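## Task

The left gripper starts out holding a hanger with a T-shirt draped on it. Put that hanger on the rail so its hook sits at the red tape, with the hanger about perpendicular to the rail and hanging at rest. The shirt should stay roughly centred on the hanger, and any other hanger already on the rail must still be on it at the end. The rack is free-standing: leave it where it is, because tipping it beyond a slight amount fails the scene immediately. Nothing may count on the robot to stay in place at the end, so open the gripper and pull the arm away once finished.

## Robot and tools

Robot: two arms in a physics simulation, left_arm and right_arm. These are names only; left_arm sits on the +y side. All poses share one scene frame: origin on the tabletop midway between the arms, +x pointing out across the table, +z up. Positions are in metres; orientations are quaternions written w first (qw, qx, qy, qz). A gripper's fingers extend along its own +z axis and close along its own y axis. end_effector_position is the point between the finger pads, roughly 1 cm short of the tips. Reported hand positions can be a bit off, worse at long reach.

The row format (used by every motion tool): 16 numbers in one flat list, left arm first then right arm, each as x, y, z, qw, qx, qy, qz, opening. x, y, z and the quaternion are an absolute pose in the scene frame, not an offset. Always fill both halves even if one arm should not move; to hold an arm still, resend the exact position and quaternion from the latest result taken before it stopped, plus its intended opening. Keep resending the same quaternion for an arm whose orientation should not change, since the reported one drifts.

Opening: a number from -1 to 1. +1 is fully open (0.093 m gap), -1 is closed. The pads touch at about -0.94; every millimetre of object width raises that by about 0.0208. Each gripper's reading carries a fixed bias of up to 0.02. Sending a value below the object's width reading squeezes harder (pads max out around 50 to 62 N, less on thin parts under about 5 mm). To keep a grip, keep sending the value that closed it.

execute_actions(actions): a list of actions; each action is a list of up to 15 rows, each row lasting one control step (1/30 s). If fewer than 15 rows are given the final row is held for the rest of the 15 steps (0.5 s). An empty list just reports state and images. A target lying more than 0.6 m from the gripper's current position along any of that gripper's own axes gets the action refused for both arms; if the first action is malformed or fails this check, nothing in the call runs.

move(target, speed, blocking): target is one 16-number row of absolute poses. Each gripper travels a straight line toward its pose, all arms finishing together, over 0.5 to 10 s (cut off at 10 s). speed is the path's top speed in m/s, 0.002 to 0.5, default 0.25; turning is capped at twice that in rad/s. Rotation takes the short way round. Openings are applied at the start. Paths ignore obstacles and the other arm; grippers lag and may overshoot speed, particularly with a nearly straight arm. With blocking=false the result comes after 0.5 s while motion continues; use wait(0) to check, and wait or stop before sending new motion. The result adds a 'move:' line: ending done, off_target, moving, held (a check blocked the last step) or fault, plus limits such as paced (pose clipped) or held (steps blocked; the arm may then surge), and each gripper's distance from its pose.

wait(seconds): 0 to 10 s, arms keep their last command; returns early if a running move ends. stop(): brakes a running move (needs room if fast; fingers keep moving). zoom_image(camera, region): region is [x0, y0, x1, y1] in pixels, origin top-left, at most 504 by 504. finished_scene(scene): ends scene 1 or 2 irreversibly and reports success; the next scene's task arrives in its result.

Controller behaviour: each step, the commanded pose is clamped to within 70 mm and 16 degrees of the measured pose, then solved by damped inverse kinematics with position taking priority over orientation. After an action the arm only reaches its last clamped pose, so distant targets need repeated commands. Joint friction can leave a gripper up to about 31 mm short, and tiny commands may do nothing. Elbows never fully straighten. Joint ranges (rad), base to hand: waist -2.618 to 3.054, shoulder 0.000 to 3.142, elbow 0.000 to 3.142, wrist pitch -1.571 to 1.571, wrist yaw -1.571 to 1.571, wrist roll -2.094 to 2.094. The simulation keeps running while you reason; the robot holds its last command meanwhile.

Result lines: the state line 'left_arm: … | right_arm: …' gives each gripper's position and quaternion; 'Hand target' shows the pose each arm is currently being driven to; 'pose unreachable' means the clearance check altered or blocked that arm's command; grip_measured is the finger motor on the -1..+1 scale (it keeps heading to the sent value after contact, so it barely reveals touching); Joint positions end with the gap in metres (floored at zero); FAULT lines report an arm stop.

Heat: holding loads warms motors. MOTOR HOT warns at 75 °C; at 90 °C that arm halts for 10 s (an OVER-TEMPERATURE FAULT); at 100 °C the arm and gripper go limp and the load falls.

Cameras (504x504 each): cam_head_left, cam_head_right, cam_high, cam_low, cam_left_wrist, cam_right_wrist. Calibration gives intrinsics K, distortion D and T_world_to_cam mapping the scene frame into each camera; fixed cameras can be off by roughly 2.3 degrees and 9 mm, and wrist-camera poses come from joint readings.

Avoid: tipping or shoving the free-standing rack, knocking any rigid item off the table, letting the arms collide or press on each other, fast impacts, dropping the hanger, and ending with the hanger supported by the gripper. Loose objects may occasionally get a brief external push.

Each tool is called after "Emit:" by a JSON object that holds its "api" and its "payload".

## Session

Emit:
{"api": "execute_actions", "payload": {"actions": []}}

Scene clock: 0.00 s.
left_arm: end_effector_position=(+0.2717, -0.0447, +0.4160) grip_measured=-0.817 end_effector_quat_wxyz=(+0.506, +0.336, +0.762, -0.227) | right_arm: end_effector_position=(+0.3545, -0.3571, +0.4003) grip_measured=+1.000 end_effector_quat_wxyz=(+0.708, +0.031, +0.705, -0.030)
Joint positions: left_arm=[-0.606  1.484  1.799 -0.712  0.027  0.005  0.006] | right_arm=[ 0.007  1.043  1.033  0.015 -0.017  0.003  0.093]
Joint velocities: left_arm=[-0.002 -0.002  0.007  0.037 -0.051  0.037 -0.001] | right_arm=[ 0.002 -0.012 -0.012  0.007 -0.095  0.007  0.   ]
Motor temperatures (°C, as the motors report them): left_arm=[27 27 27 27 27 26] | right_arm=[25 28 25 24 24 23]
Hand target (left_arm): +0.272, -0.045, +0.418; +0.509, +0.335, +0.759, -0.229
Hand target (right_arm): +0.354, -0.357, +0.400; +0.708, +0.031, +0.705, -0.030

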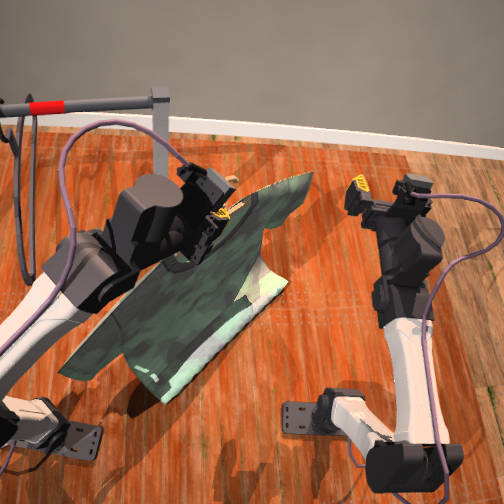

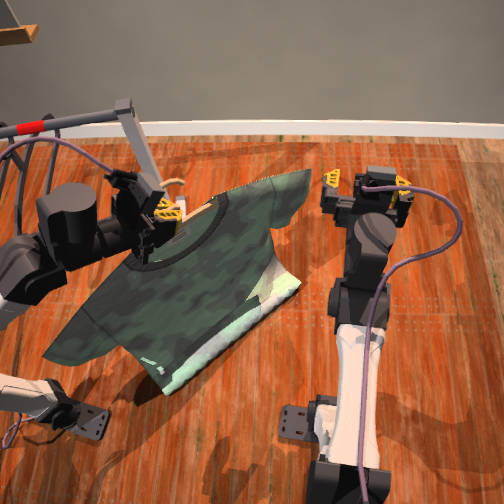

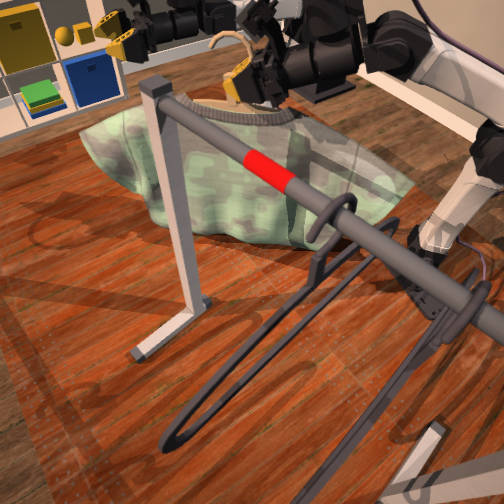

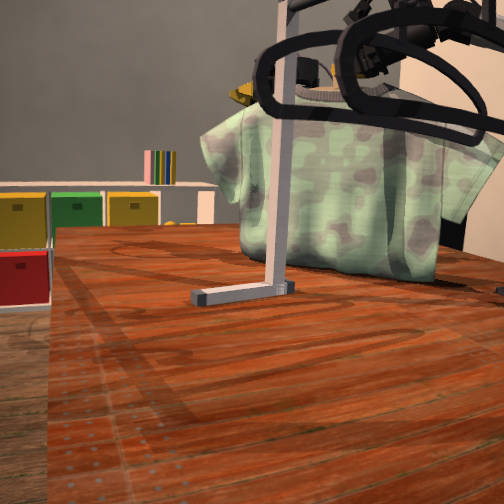

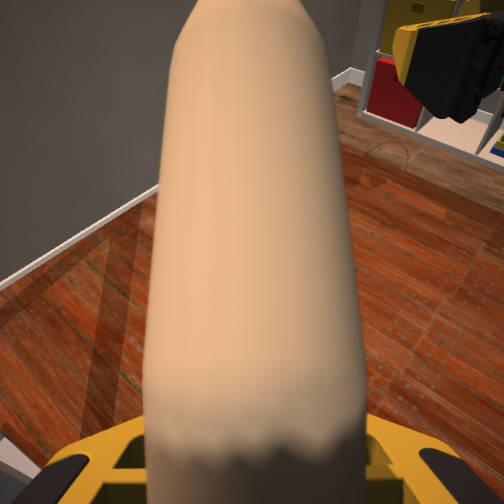

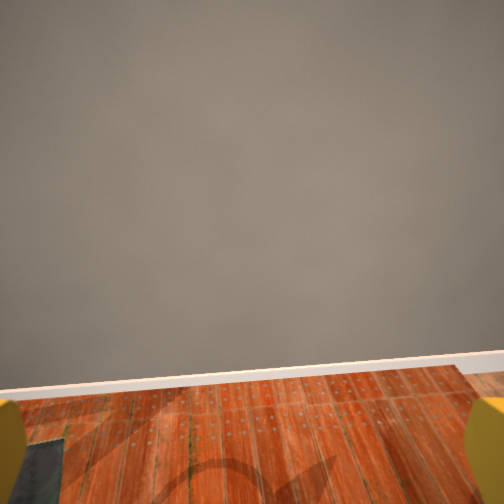

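Emit:
{"api": "zoom_image", "payload": {"camera": "cam_high", "region": [100, 0, 400, 300]}}

Emit:
{"api": "zoom_image", "payload": {"camera": "cam_head_right", "region": [0, 80, 250, 330]}}

Emit:
{"api": "zoom_image", "payload": {"camera": "cam_head_left", "region": [0, 60, 260, 320]}}

Emit:
{"api": "zoom_image", "payload": {"camera": "cam_low", "region": [200, 0, 504, 304]}}

Region (100, 0, 400, 300) of cam_high's 504x504 image, scaled by 1.680, with more detail than that image has.

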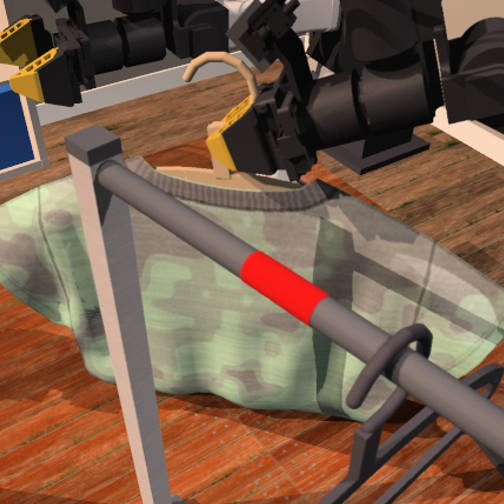

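Region (0, 80, 250, 330) of cam_head_right's 504x504 image, scaled by 2.016, with more detail than that image has.

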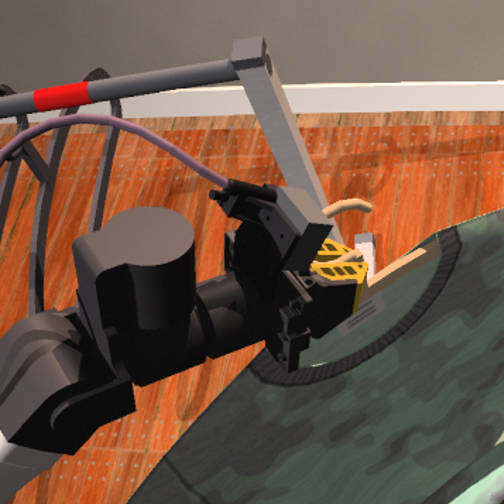

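Region (0, 60, 260, 320) of cam_head_left's 504x504 image, scaled by 1.938, with more detail than that image has.

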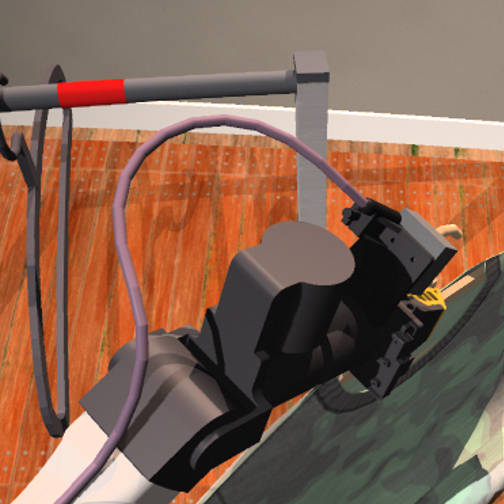

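Region (200, 0, 504, 304) of cam_low's 504x504 image, scaled by 1.658, with more detail than that image has.

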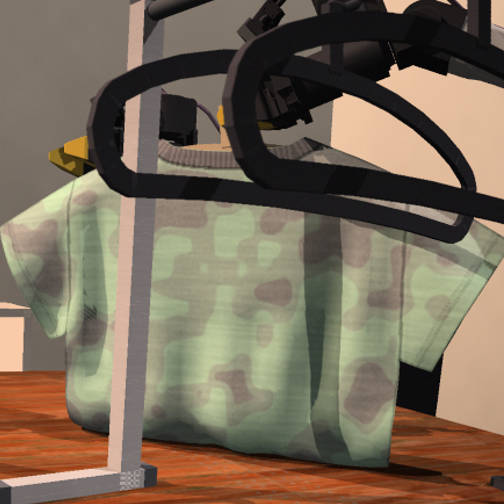

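Emit:
{"api": "zoom_image", "payload": {"camera": "cam_high", "region": [180, 0, 310, 130]}}

Emit:
{"api": "zoom_image", "payload": {"camera": "cam_head_right", "region": [120, 150, 240, 270]}}

Emit:
{"api": "zoom_image", "payload": {"camera": "cam_head_left", "region": [160, 150, 280, 270]}}

Emit:
{"api": "zoom_image", "payload": {"camera": "cam_high", "region": [230, 130, 504, 404]}}

Region (180, 0, 310, 130) of cam_high's 504x504 image, scaled by 3.877, with more detail than that image has.

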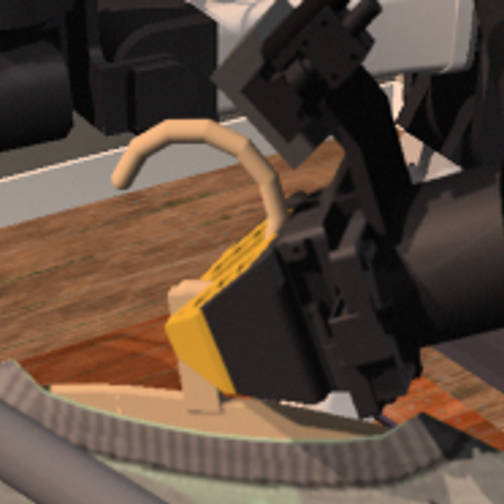

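Region (120, 150, 240, 270) of cam_head_right's 504x504 image, scaled by 4.200, with more detail than that image has.

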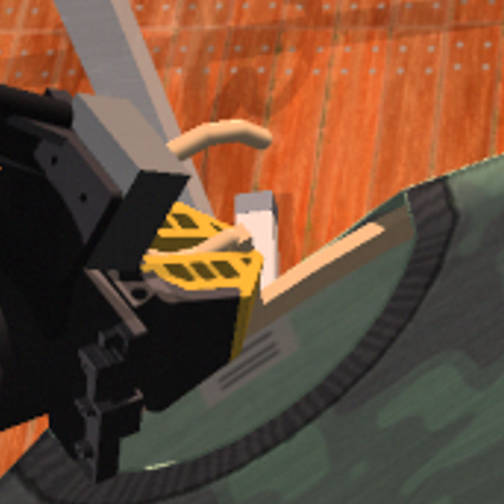

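Region (160, 150, 280, 270) of cam_head_left's 504x504 image, scaled by 4.200, with more detail than that image has.

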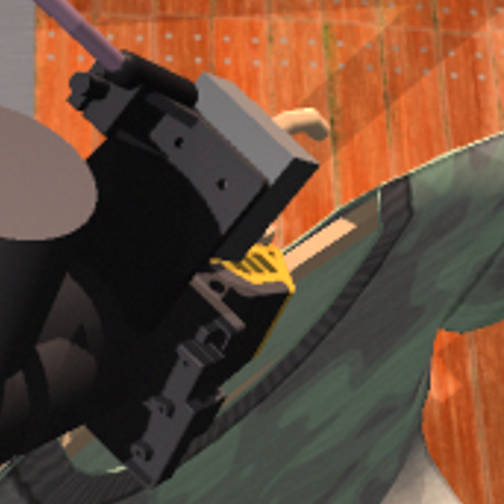

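Region (230, 130, 504, 404) of cam_high's 504x504 image, scaled by 1.839, with more detail than that image has.

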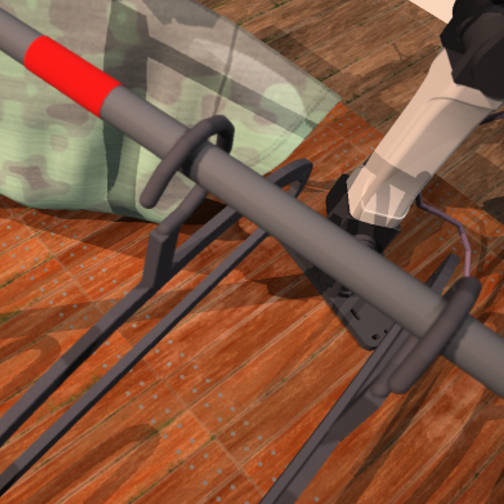

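Emit:
{"api": "move", "payload": {"target": [0.20,0.0,0.465,0.5445,0.1796,0.8103,-0.1207,-0.9,0.354,-0.357,0.400,0.708,0.031,0.705,-0.030,1], "speed": 0.12}}

Scene clock: 14.17 s.
left_arm: end_effector_position=(+0.1984, +0.0033, +0.4599) grip_measured=-0.886 end_effector_quat_wxyz=(+0.541, +0.187, +0.812, -0.115) | right_arm: end_effector_position=(+0.3545, -0.3571, +0.4003) grip_measured=+1.000 end_effector_quat_wxyz=(+0.708, +0.031, +0.705, -0.030)
Joint positions: left_arm=[-0.982  1.444  2.038 -1.115 -0.678 -0.329  0.003] | right_arm=[ 0.007  1.043  1.033  0.015 -0.017  0.003  0.093]
Joint velocities: left_arm=[-0.007 -0.002  0.007  0.066  0.081 -0.095 -0.   ] | right_arm=[-0.007 -0.002  0.002 -0.051 -0.022  0.022 -0.001]
Motor temperatures (°C, as the motors report them): left_arm=[27 29 29 32 27 26] | right_arm=[25 28 29 29 24 23]
Hand target (left_arm): +0.198, -0.001, +0.466; +0.547, +0.181, +0.809, -0.120
Hand target (right_arm): +0.354, -0.357, +0.400; +0.708, +0.031, +0.705, -0.030
Off the commanded pose (left_arm): 0.006 m, 1 deg.
Off the commanded pose (right_arm): 0.001 m, 0 deg.
move: done
camera_calibration (this result's frames):
cam_left_wrist: T_world_to_cam=[[-0.44413, -0.895277, -0.0350376, 0.108751], [-0.656715, 0.351888, -0.667008, 0.472678], [0.609486, -0.273229, -0.744226, 0.301825], [0, 0, 0, 1]] pos_world=[0.174756, 0.0134992, 0.543716]

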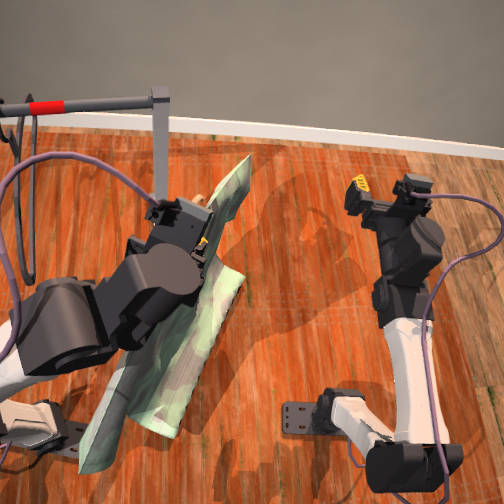

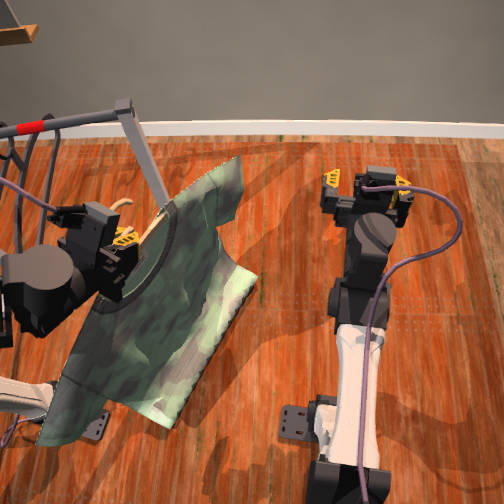

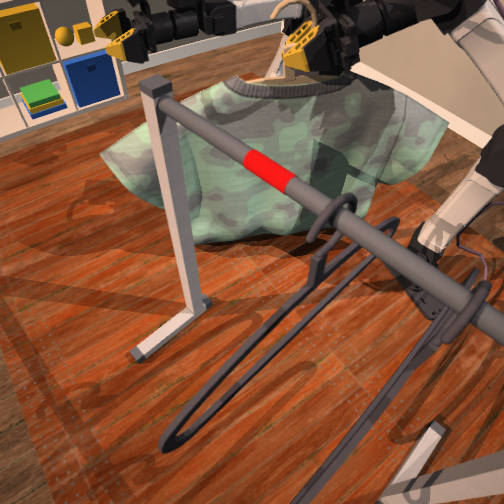

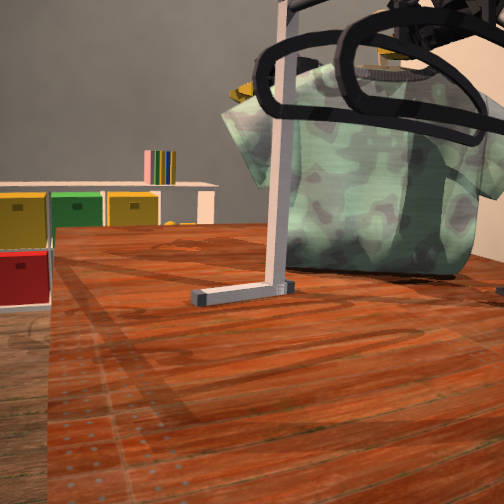

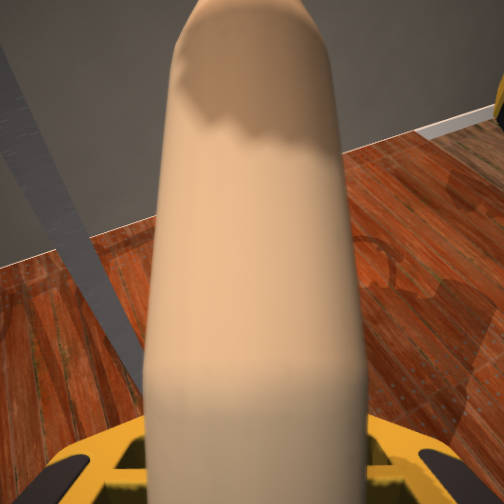

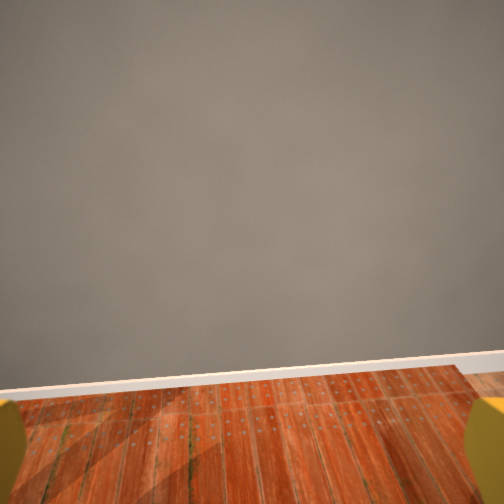

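Emit:
{"api": "move", "payload": {"target": [0.155,0.085,0.445,0.5508,0.1298,0.8198,-0.0872,-0.9,0.354,-0.357,0.400,0.708,0.031,0.705,-0.030,1], "speed": 0.1}}

Scene clock: 16.00 s.
left_arm: end_effector_position=(+0.1549, +0.0819, +0.4488) grip_measured=-0.886 end_effector_quat_wxyz=(+0.549, +0.132, +0.821, -0.091) | right_arm: end_effector_position=(+0.3545, -0.3571, +0.4003) grip_measured=+1.000 end_effector_quat_wxyz=(+0.708, +0.031, +0.705, -0.030)
Joint positions: left_arm=[-1.141  1.222  1.879 -1.325 -0.906 -0.56   0.003] | right_arm=[ 0.007  1.043  1.033  0.015 -0.017  0.003  0.093]
Joint velocities: left_arm=[ 0.007 -0.012 -0.012  0.037 -0.037 -0.066 -0.   ] | right_arm=[-0.012  0.002  0.002  0.007  0.007 -0.007  0.   ]
Motor temperatures (°C, as the motors report them): left_arm=[27 29 30 33 27 26] | right_arm=[25 28 29 30 24 23]
Hand target (left_arm): +0.154, +0.085, +0.447; +0.552, +0.130, +0.819, -0.087
Hand target (right_arm): +0.354, -0.357, +0.400; +0.708, +0.031, +0.705, -0.030
Off the commanded pose (left_arm): 0.005 m, 1 deg.
Off the commanded pose (right_arm): 0.001 m, 0 deg.
move: done
camera_calibration (this result's frames):
cam_left_wrist: T_world_to_cam=[[-0.334012, -0.942451, -0.0149275, 0.137249], [-0.693749, 0.25653, -0.672982, 0.425268], [0.638082, -0.214428, -0.739508, 0.330196], [0, 0, 0, 1]] pos_world=[0.13018, 0.0910603, 0.532429]

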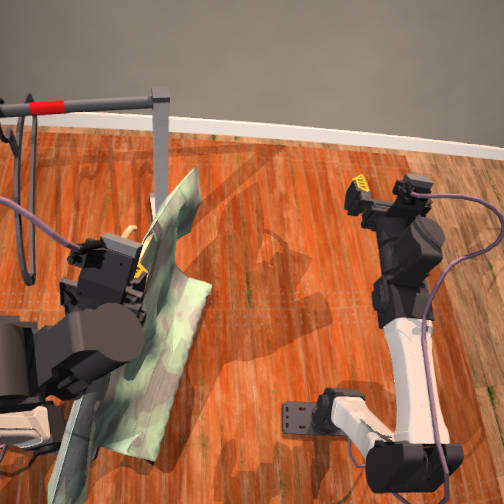

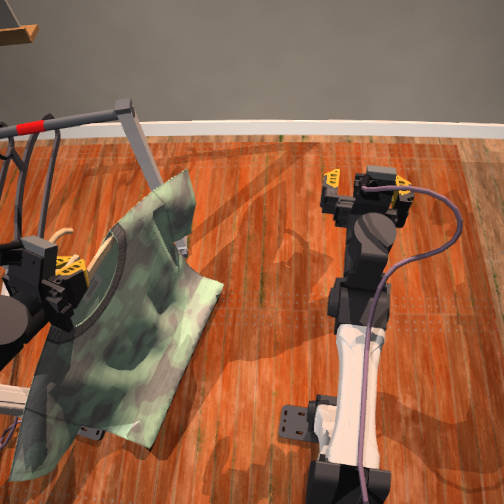

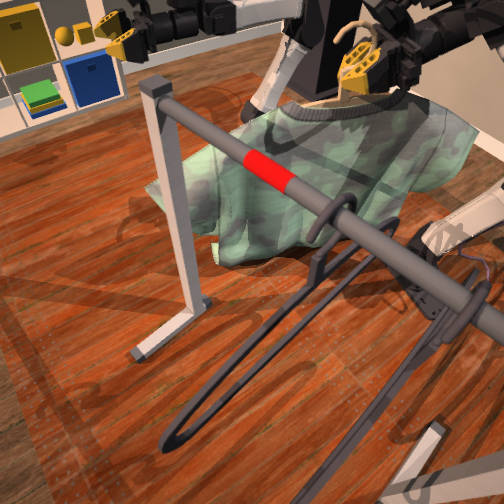

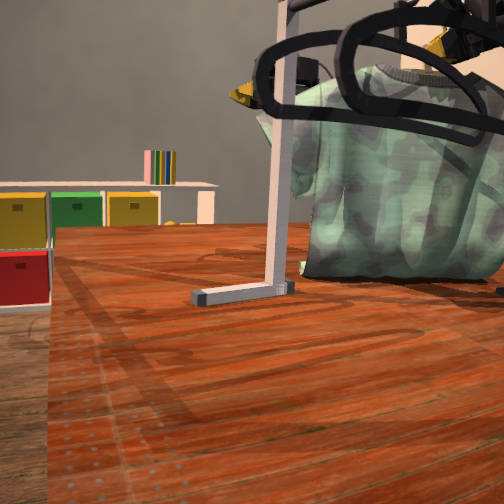

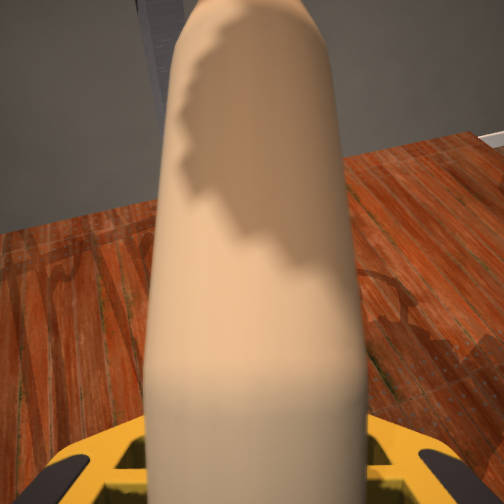

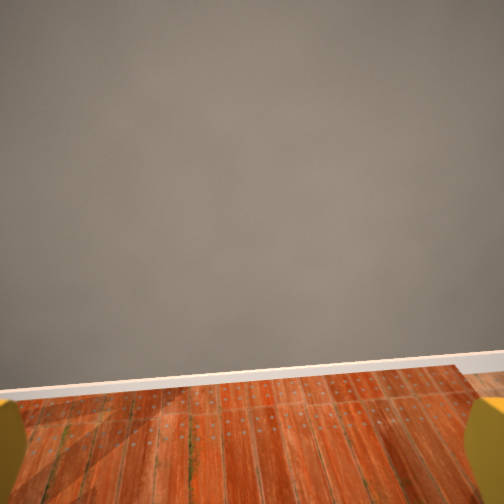

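Emit:
{"api": "move", "payload": {"target": [0.152,0.145,0.437,0.5710,0.0785,0.8154,-0.0550,-0.9,0.354,-0.357,0.400,0.708,0.031,0.705,-0.030,1], "speed": 0.07}}

Scene clock: 17.57 s.
left_arm: end_effector_position=(+0.1522, +0.1407, +0.4403) grip_measured=-0.886 end_effector_quat_wxyz=(+0.567, +0.081, +0.818, -0.061) | right_arm: end_effector_position=(+0.3545, -0.3571, +0.4003) grip_measured=+1.000 end_effector_quat_wxyz=(+0.708, +0.031, +0.705, -0.030)
Joint positions: left_arm=[-1.141  1.084  1.772 -1.417 -1.017 -0.658  0.003] | right_arm=[ 0.007  1.043  1.033  0.015 -0.017  0.003  0.093]
Joint velocities: left_arm=[-0.002 -0.007 -0.012  0.007 -0.007 -0.007  0.   ] | right_arm=[ 0.007 -0.002  0.002 -0.037 -0.007  0.051  0.   ]
Motor temperatures (°C, as the motors report them): left_arm=[27 29 30 33 27 26] | right_arm=[25 28 29 30 24 23]
Hand target (left_arm): +0.152, +0.145, +0.438; +0.571, +0.079, +0.815, -0.055
Hand target (right_arm): +0.354, -0.357, +0.400; +0.708, +0.031, +0.705, -0.030
Off the commanded pose (left_arm): 0.005 m, 1 deg.
Off the commanded pose (right_arm): 0.001 m, 0 deg.
move: done
camera_calibration (this result's frames):
cam_left_wrist: T_world_to_cam=[[-0.218053, -0.975854, -0.0127638, 0.177771], [-0.697643, 0.165006, -0.697186, 0.426758], [0.682457, -0.143119, -0.716777, 0.311477], [0, 0, 0, 1]] pos_world=[0.123918, 0.147639, 0.523058]

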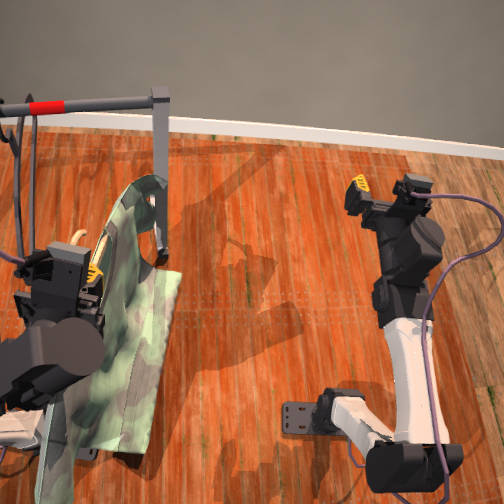

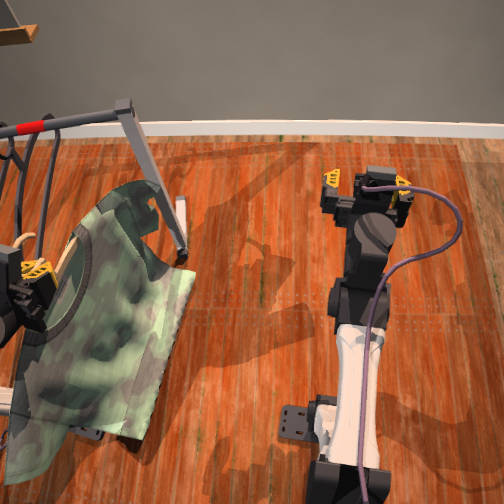

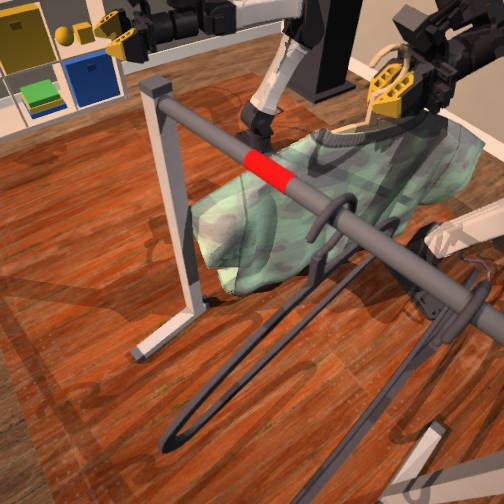

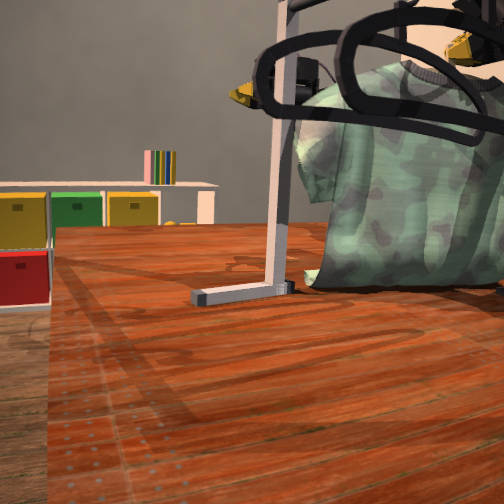

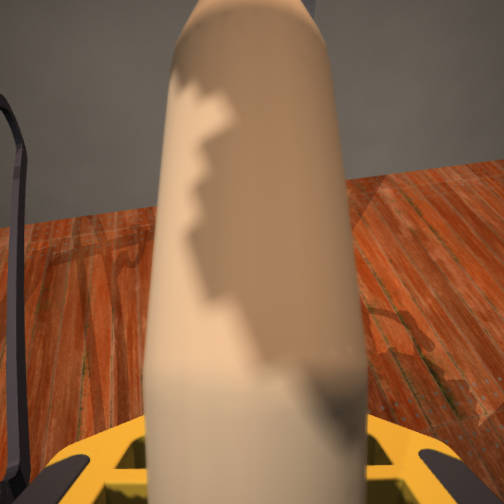

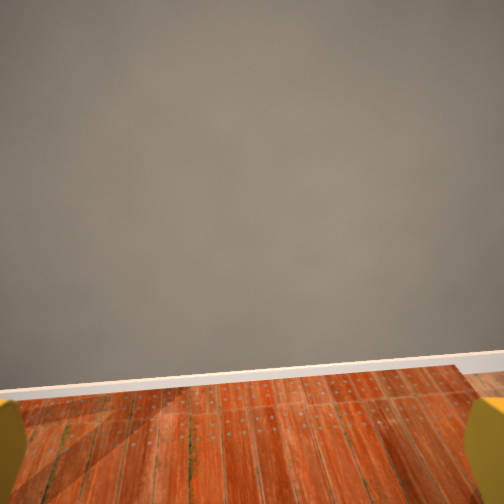

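Emit:
{"api": "move", "payload": {"target": [0.175,0.172,0.45,0.5735,0.0143,0.8191,-0.0100,-0.9,0.354,-0.357,0.400,0.708,0.031,0.705,-0.030,1], "speed": 0.07}}

Scene clock: 19.33 s.
left_arm: end_effector_position=(+0.1725, +0.1730, +0.4418) grip_measured=-0.886 end_effector_quat_wxyz=(+0.567, +0.023, +0.823, -0.007) | right_arm: end_effector_position=(+0.3545, -0.3571, +0.4003) grip_measured=+1.000 end_effector_quat_wxyz=(+0.708, +0.031, +0.705, -0.030)
Joint positions: left_arm=[-0.959  1.089  1.788 -1.421 -1.    -0.622  0.003] | right_arm=[ 0.007  1.043  1.033  0.015 -0.017  0.003  0.093]
Joint velocities: left_arm=[-0.007 -0.007  0.002 -0.007  0.081 -0.007  0.001] | right_arm=[-0.002  0.007  0.012 -0.007  0.022 -0.022 -0.   ]
Motor temperatures (°C, as the motors report them): left_arm=[27 29 30 33 27 26] | right_arm=[25 28 30 30 24 23]
Hand target (left_arm): +0.175, +0.172, +0.450; +0.573, +0.014, +0.819, -0.010
Hand target (right_arm): +0.354, -0.357, +0.400; +0.708, +0.031, +0.705, -0.030
Off the commanded pose (left_arm): 0.009 m, 1 deg.
Off the commanded pose (right_arm): 0.001 m, 0 deg.
move: done
camera_calibration (this result's frames):
cam_left_wrist: T_world_to_cam=[[-0.0633555, -0.997358, -0.0355483, 0.200759], [-0.719092, 0.0703205, -0.691348, 0.454129], [0.692021, -0.0182382, -0.721647, 0.282249], [0, 0, 0, 1]] pos_world=[0.143958, 0.173442, 0.524782]

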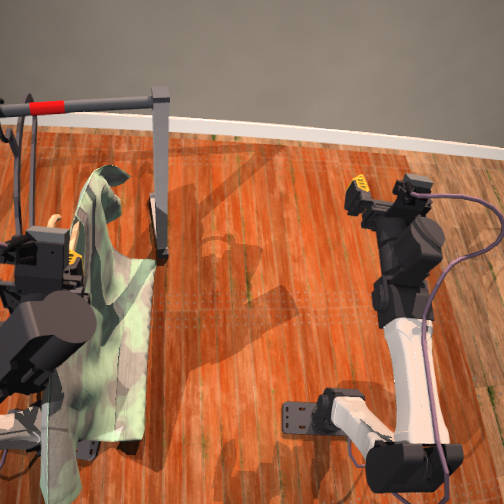

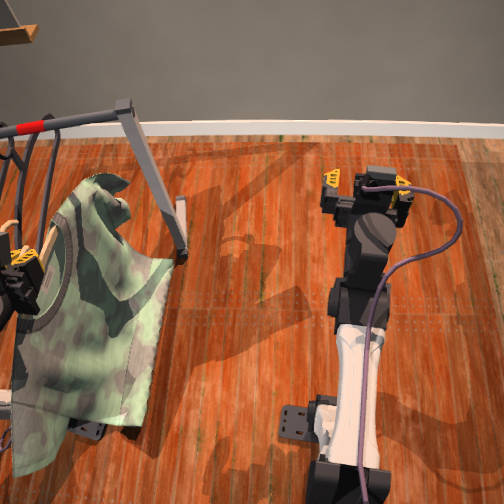

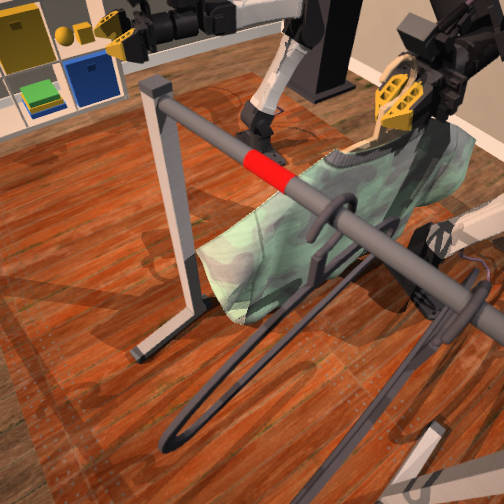

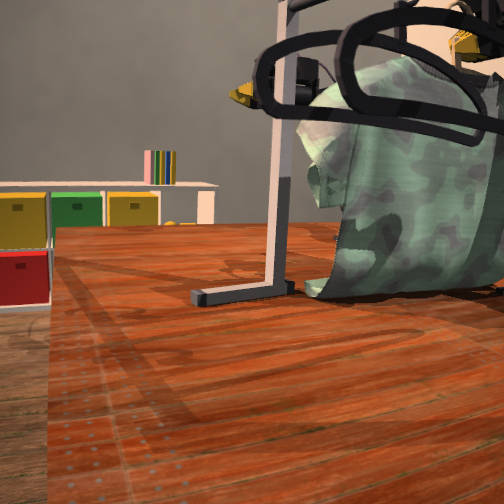

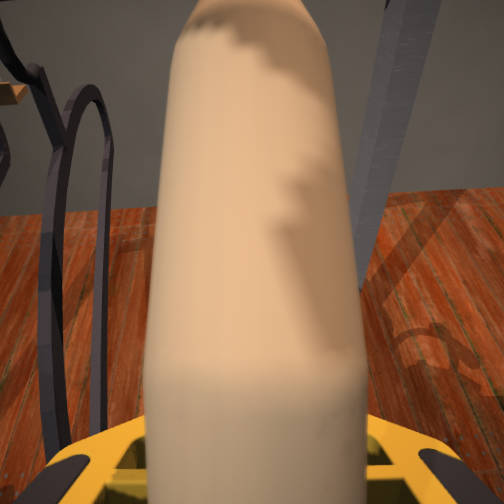

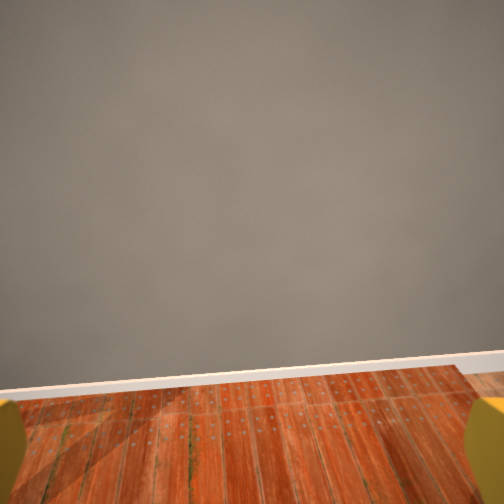

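Emit:
{"api": "move", "payload": {"target": [0.27,0.197,0.485,0.5556,-0.0723,0.8268,0.0486,-0.9,0.354,-0.357,0.400,0.708,0.031,0.705,-0.030,1], "speed": 0.08}}

Scene clock: 21.47 s.
left_arm: end_effector_position=(+0.2694, +0.1964, +0.4745) grip_measured=-0.886 end_effector_quat_wxyz=(+0.545, -0.067, +0.834, +0.050) | right_arm: end_effector_position=(+0.3545, -0.3571, +0.4003) grip_measured=+1.000 end_effector_quat_wxyz=(+0.708, +0.031, +0.705, -0.030)
Joint positions: left_arm=[-0.422  1.385  2.117 -1.292 -0.715 -0.377  0.003] | right_arm=[ 0.007  1.043  1.033  0.015 -0.017  0.003  0.093]
Joint velocities: left_arm=[-0.012  0.007  0.022 -0.007 -0.022  0.007  0.   ] | right_arm=[ 0.012 -0.002  0.002 -0.022 -0.022  0.095 -0.001]
Motor temperatures (°C, as the motors report them): left_arm=[27 29 30 33 27 26] | right_arm=[25 28 30 31 24 23]
Hand target (left_arm): +0.272, +0.199, +0.483; +0.554, -0.074, +0.828, +0.047
Hand target (right_arm): +0.354, -0.357, +0.400; +0.708, +0.031, +0.705, -0.030
Off the commanded pose (left_arm): 0.010 m, 2 deg.
Off the commanded pose (right_arm): 0.001 m, 0 deg.
move: done
camera_calibration (this result's frames):
cam_left_wrist: T_world_to_cam=[[0.147939, -0.988523, -0.0306116, 0.170418], [-0.748567, -0.0916921, -0.656689, 0.568106], [0.646345, 0.120065, -0.75354, 0.239472], [0, 0, 0, 1]] pos_world=[0.245273, 0.191801, 0.558738]

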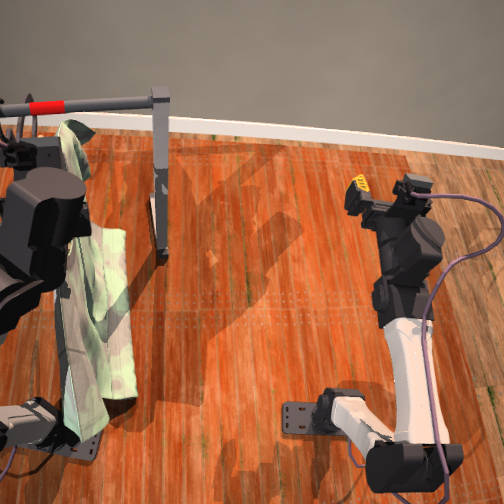

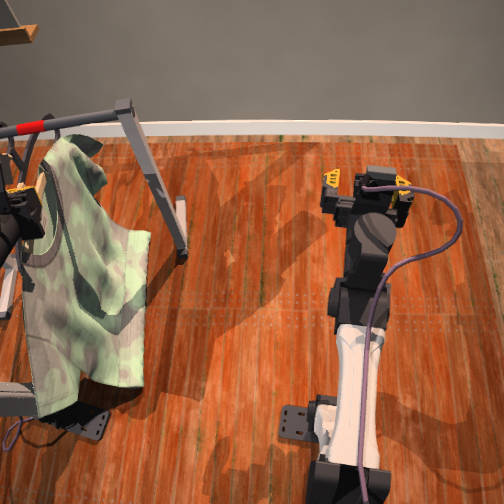

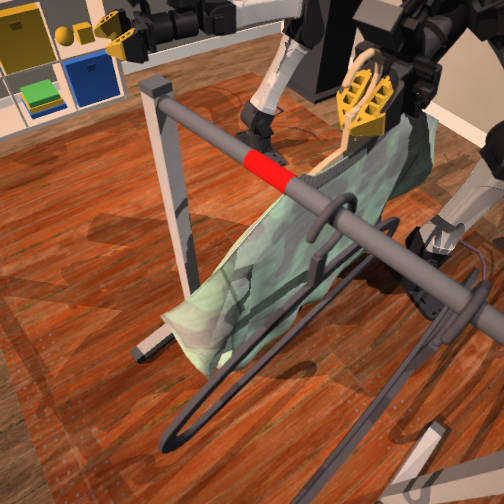

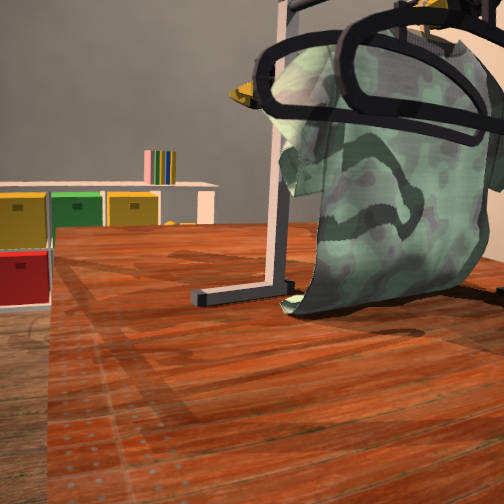

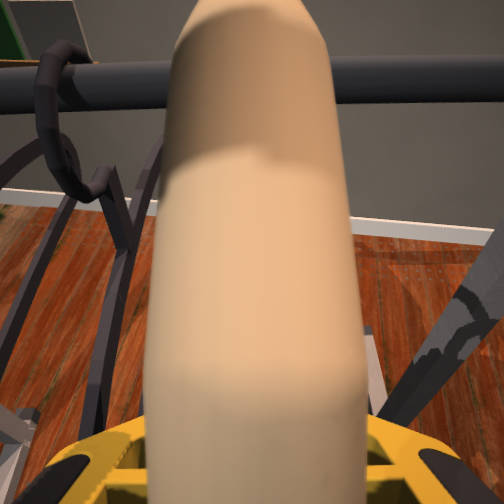

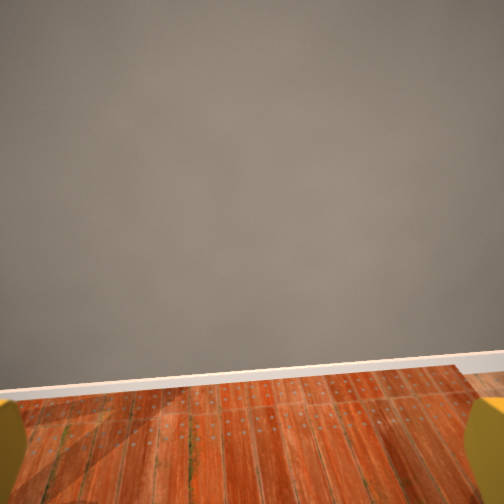

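Emit:
{"api": "move", "payload": {"target": [0.325,0.213,0.465,0.5596,-0.0795,0.8232,0.0540,-0.9,0.354,-0.357,0.400,0.708,0.031,0.705,-0.030,1], "speed": 0.07}}

Scene clock: 23.13 s.
left_arm: end_effector_position=(+0.3166, +0.2142, +0.4659) grip_measured=-0.886 end_effector_quat_wxyz=(+0.554, -0.077, +0.827, +0.052) | right_arm: end_effector_position=(+0.3545, -0.3571, +0.4003) grip_measured=+1.000 end_effector_quat_wxyz=(+0.708, +0.031, +0.705, -0.030)
Joint positions: left_arm=[-0.232  1.403  2.013 -1.079 -0.568 -0.265  0.003] | right_arm=[ 0.007  1.043  1.033  0.015 -0.017  0.003  0.093]
Joint velocities: left_arm=[-0.002 -0.007 -0.012  0.051  0.022 -0.022 -0.   ] | right_arm=[ 0.007 -0.002 -0.002  0.081 -0.007  0.051  0.001]
Motor temperatures (°C, as the motors report them): left_arm=[27 29 30 33 27 26] | right_arm=[25 28 30 31 24 23]
Hand target (left_arm): +0.325, +0.214, +0.464; +0.559, -0.080, +0.824, +0.053
Hand target (right_arm): +0.354, -0.357, +0.400; +0.708, +0.031, +0.705, -0.030
Off the commanded pose (left_arm): 0.009 m, 1 deg.
Off the commanded pose (right_arm): 0.001 m, 0 deg.
move: done
camera_calibration (this result's frames):
cam_left_wrist: T_world_to_cam=[[0.167512, -0.985662, -0.0202272, 0.169101], [-0.730757, -0.110367, -0.673657, 0.60565], [0.661766, 0.127627, -0.738767, 0.186958], [0, 0, 0, 1]] pos_world=[0.290534, 0.209659, 0.549539]

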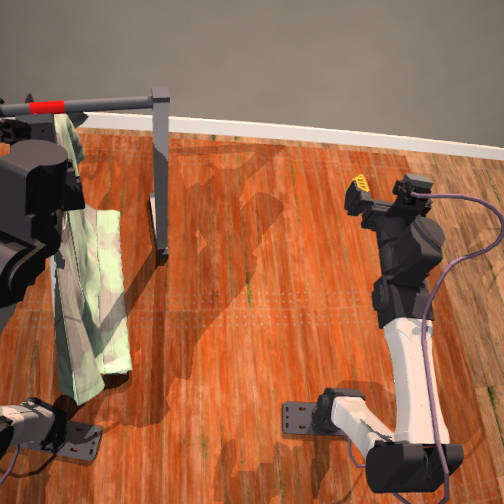

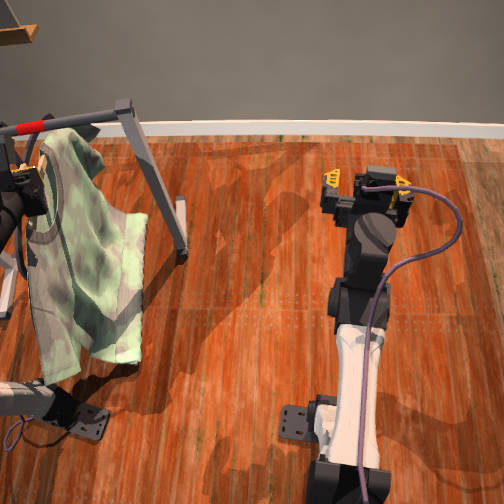

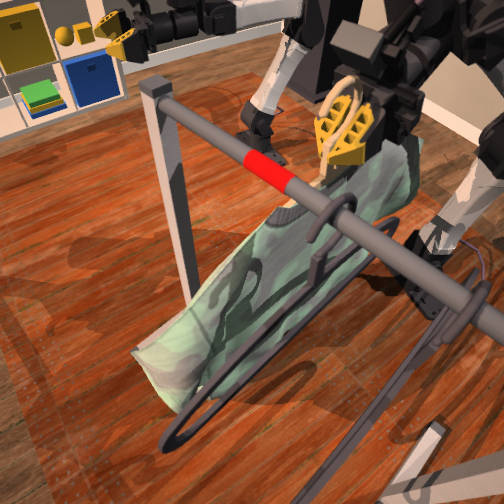

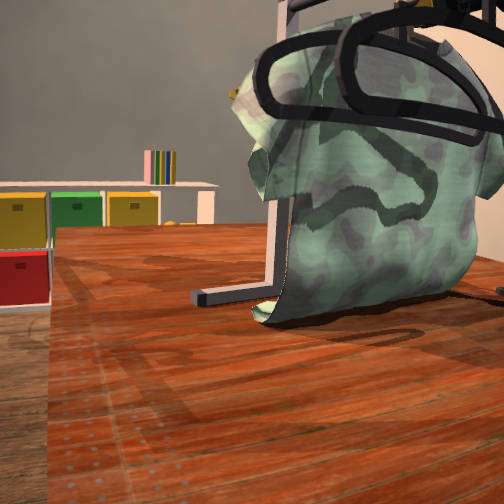

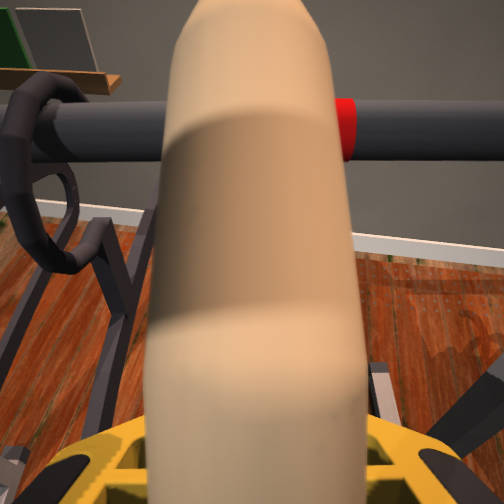

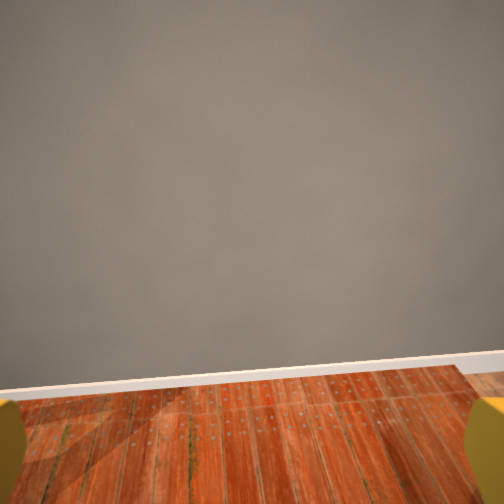

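Emit:
{"api": "move", "payload": {"target": [0.364,0.211,0.457,0.5596,-0.0795,0.8232,0.0540,-0.9,0.354,-0.357,0.400,0.708,0.031,0.705,-0.030,1], "speed": 0.05}}

Scene clock: 25.23 s.
left_arm: end_effector_position=(+0.3568, +0.2103, +0.4499) grip_measured=-0.886 end_effector_quat_wxyz=(+0.546, -0.074, +0.832, +0.057) | right_arm: end_effector_position=(+0.3545, -0.3571, +0.4003) grip_measured=+1.000 end_effector_quat_wxyz=(+0.708, +0.031, +0.705, -0.030)
Joint positions: left_arm=[-0.178  1.493  2.013 -0.995 -0.521 -0.236  0.003] | right_arm=[ 0.007  1.043  1.033  0.015 -0.017  0.003  0.093]
Joint velocities: left_arm=[-0.012 -0.027 -0.012  0.022  0.037  0.022 -0.001] | right_arm=[ 0.027  0.017 -0.017  0.007  0.007 -0.066 -0.   ]
Motor temperatures (°C, as the motors report them): left_arm=[27 29 30 34 27 26] | right_arm=[25 28 31 31 24 23]
Hand target (left_arm): +0.364, +0.212, +0.456; +0.559, -0.080, +0.823, +0.054
Hand target (right_arm): +0.354, -0.357, +0.400; +0.708, +0.031, +0.705, -0.030
Off the commanded pose (left_arm): 0.010 m, 2 deg.
Off the commanded pose (right_arm): 0.001 m, 0 deg.
move: done
camera_calibration (this result's frames):
cam_left_wrist: T_world_to_cam=[[0.167376, -0.985359, -0.0324422, 0.163673], [-0.743727, -0.104594, -0.660251, 0.621192], [0.647191, 0.134639, -0.750344, 0.157966], [0, 0, 0, 1]] pos_world=[0.332368, 0.204981, 0.533981]

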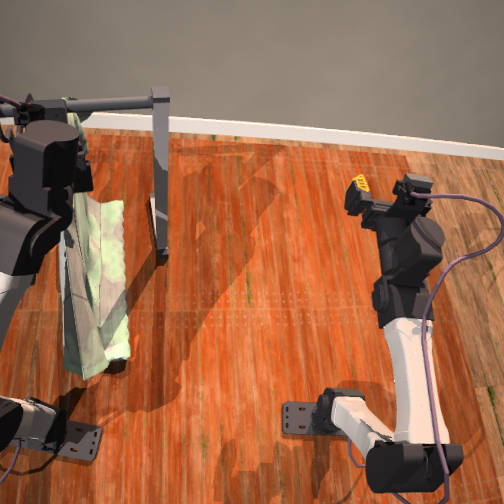

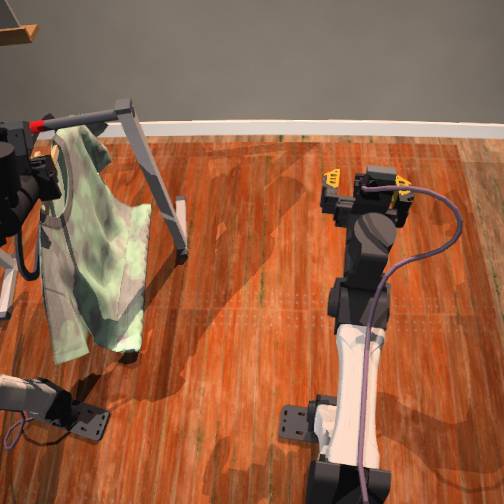

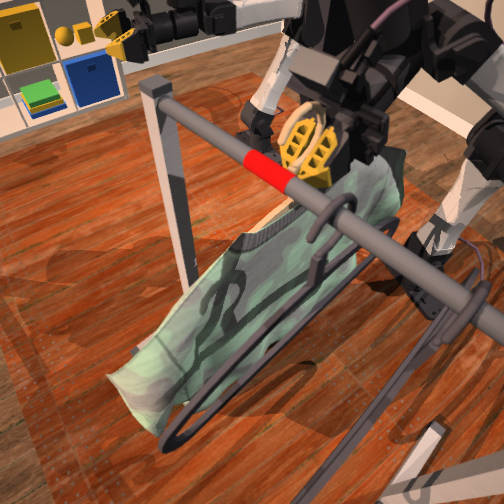

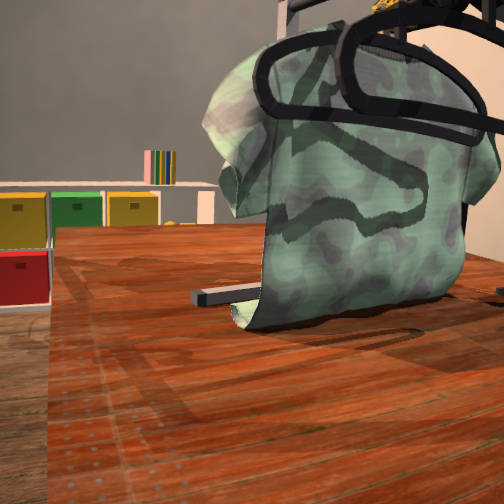

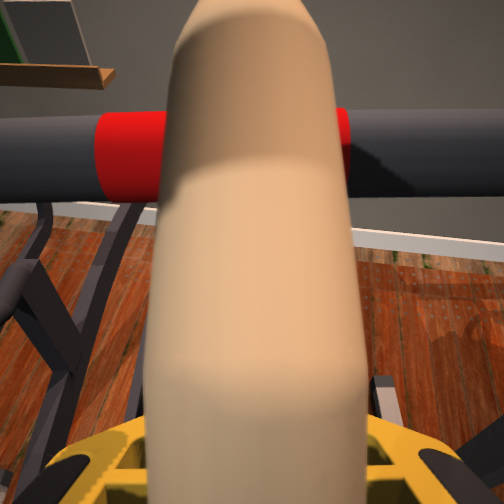

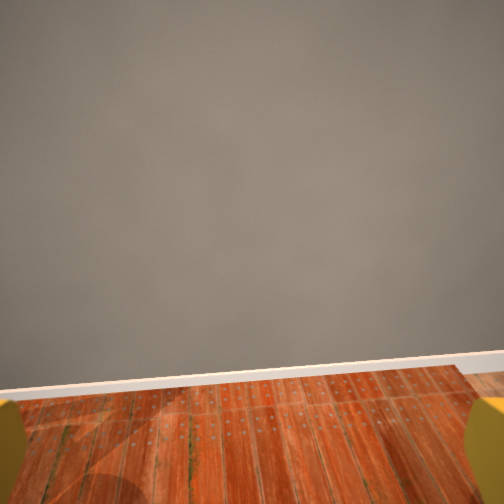

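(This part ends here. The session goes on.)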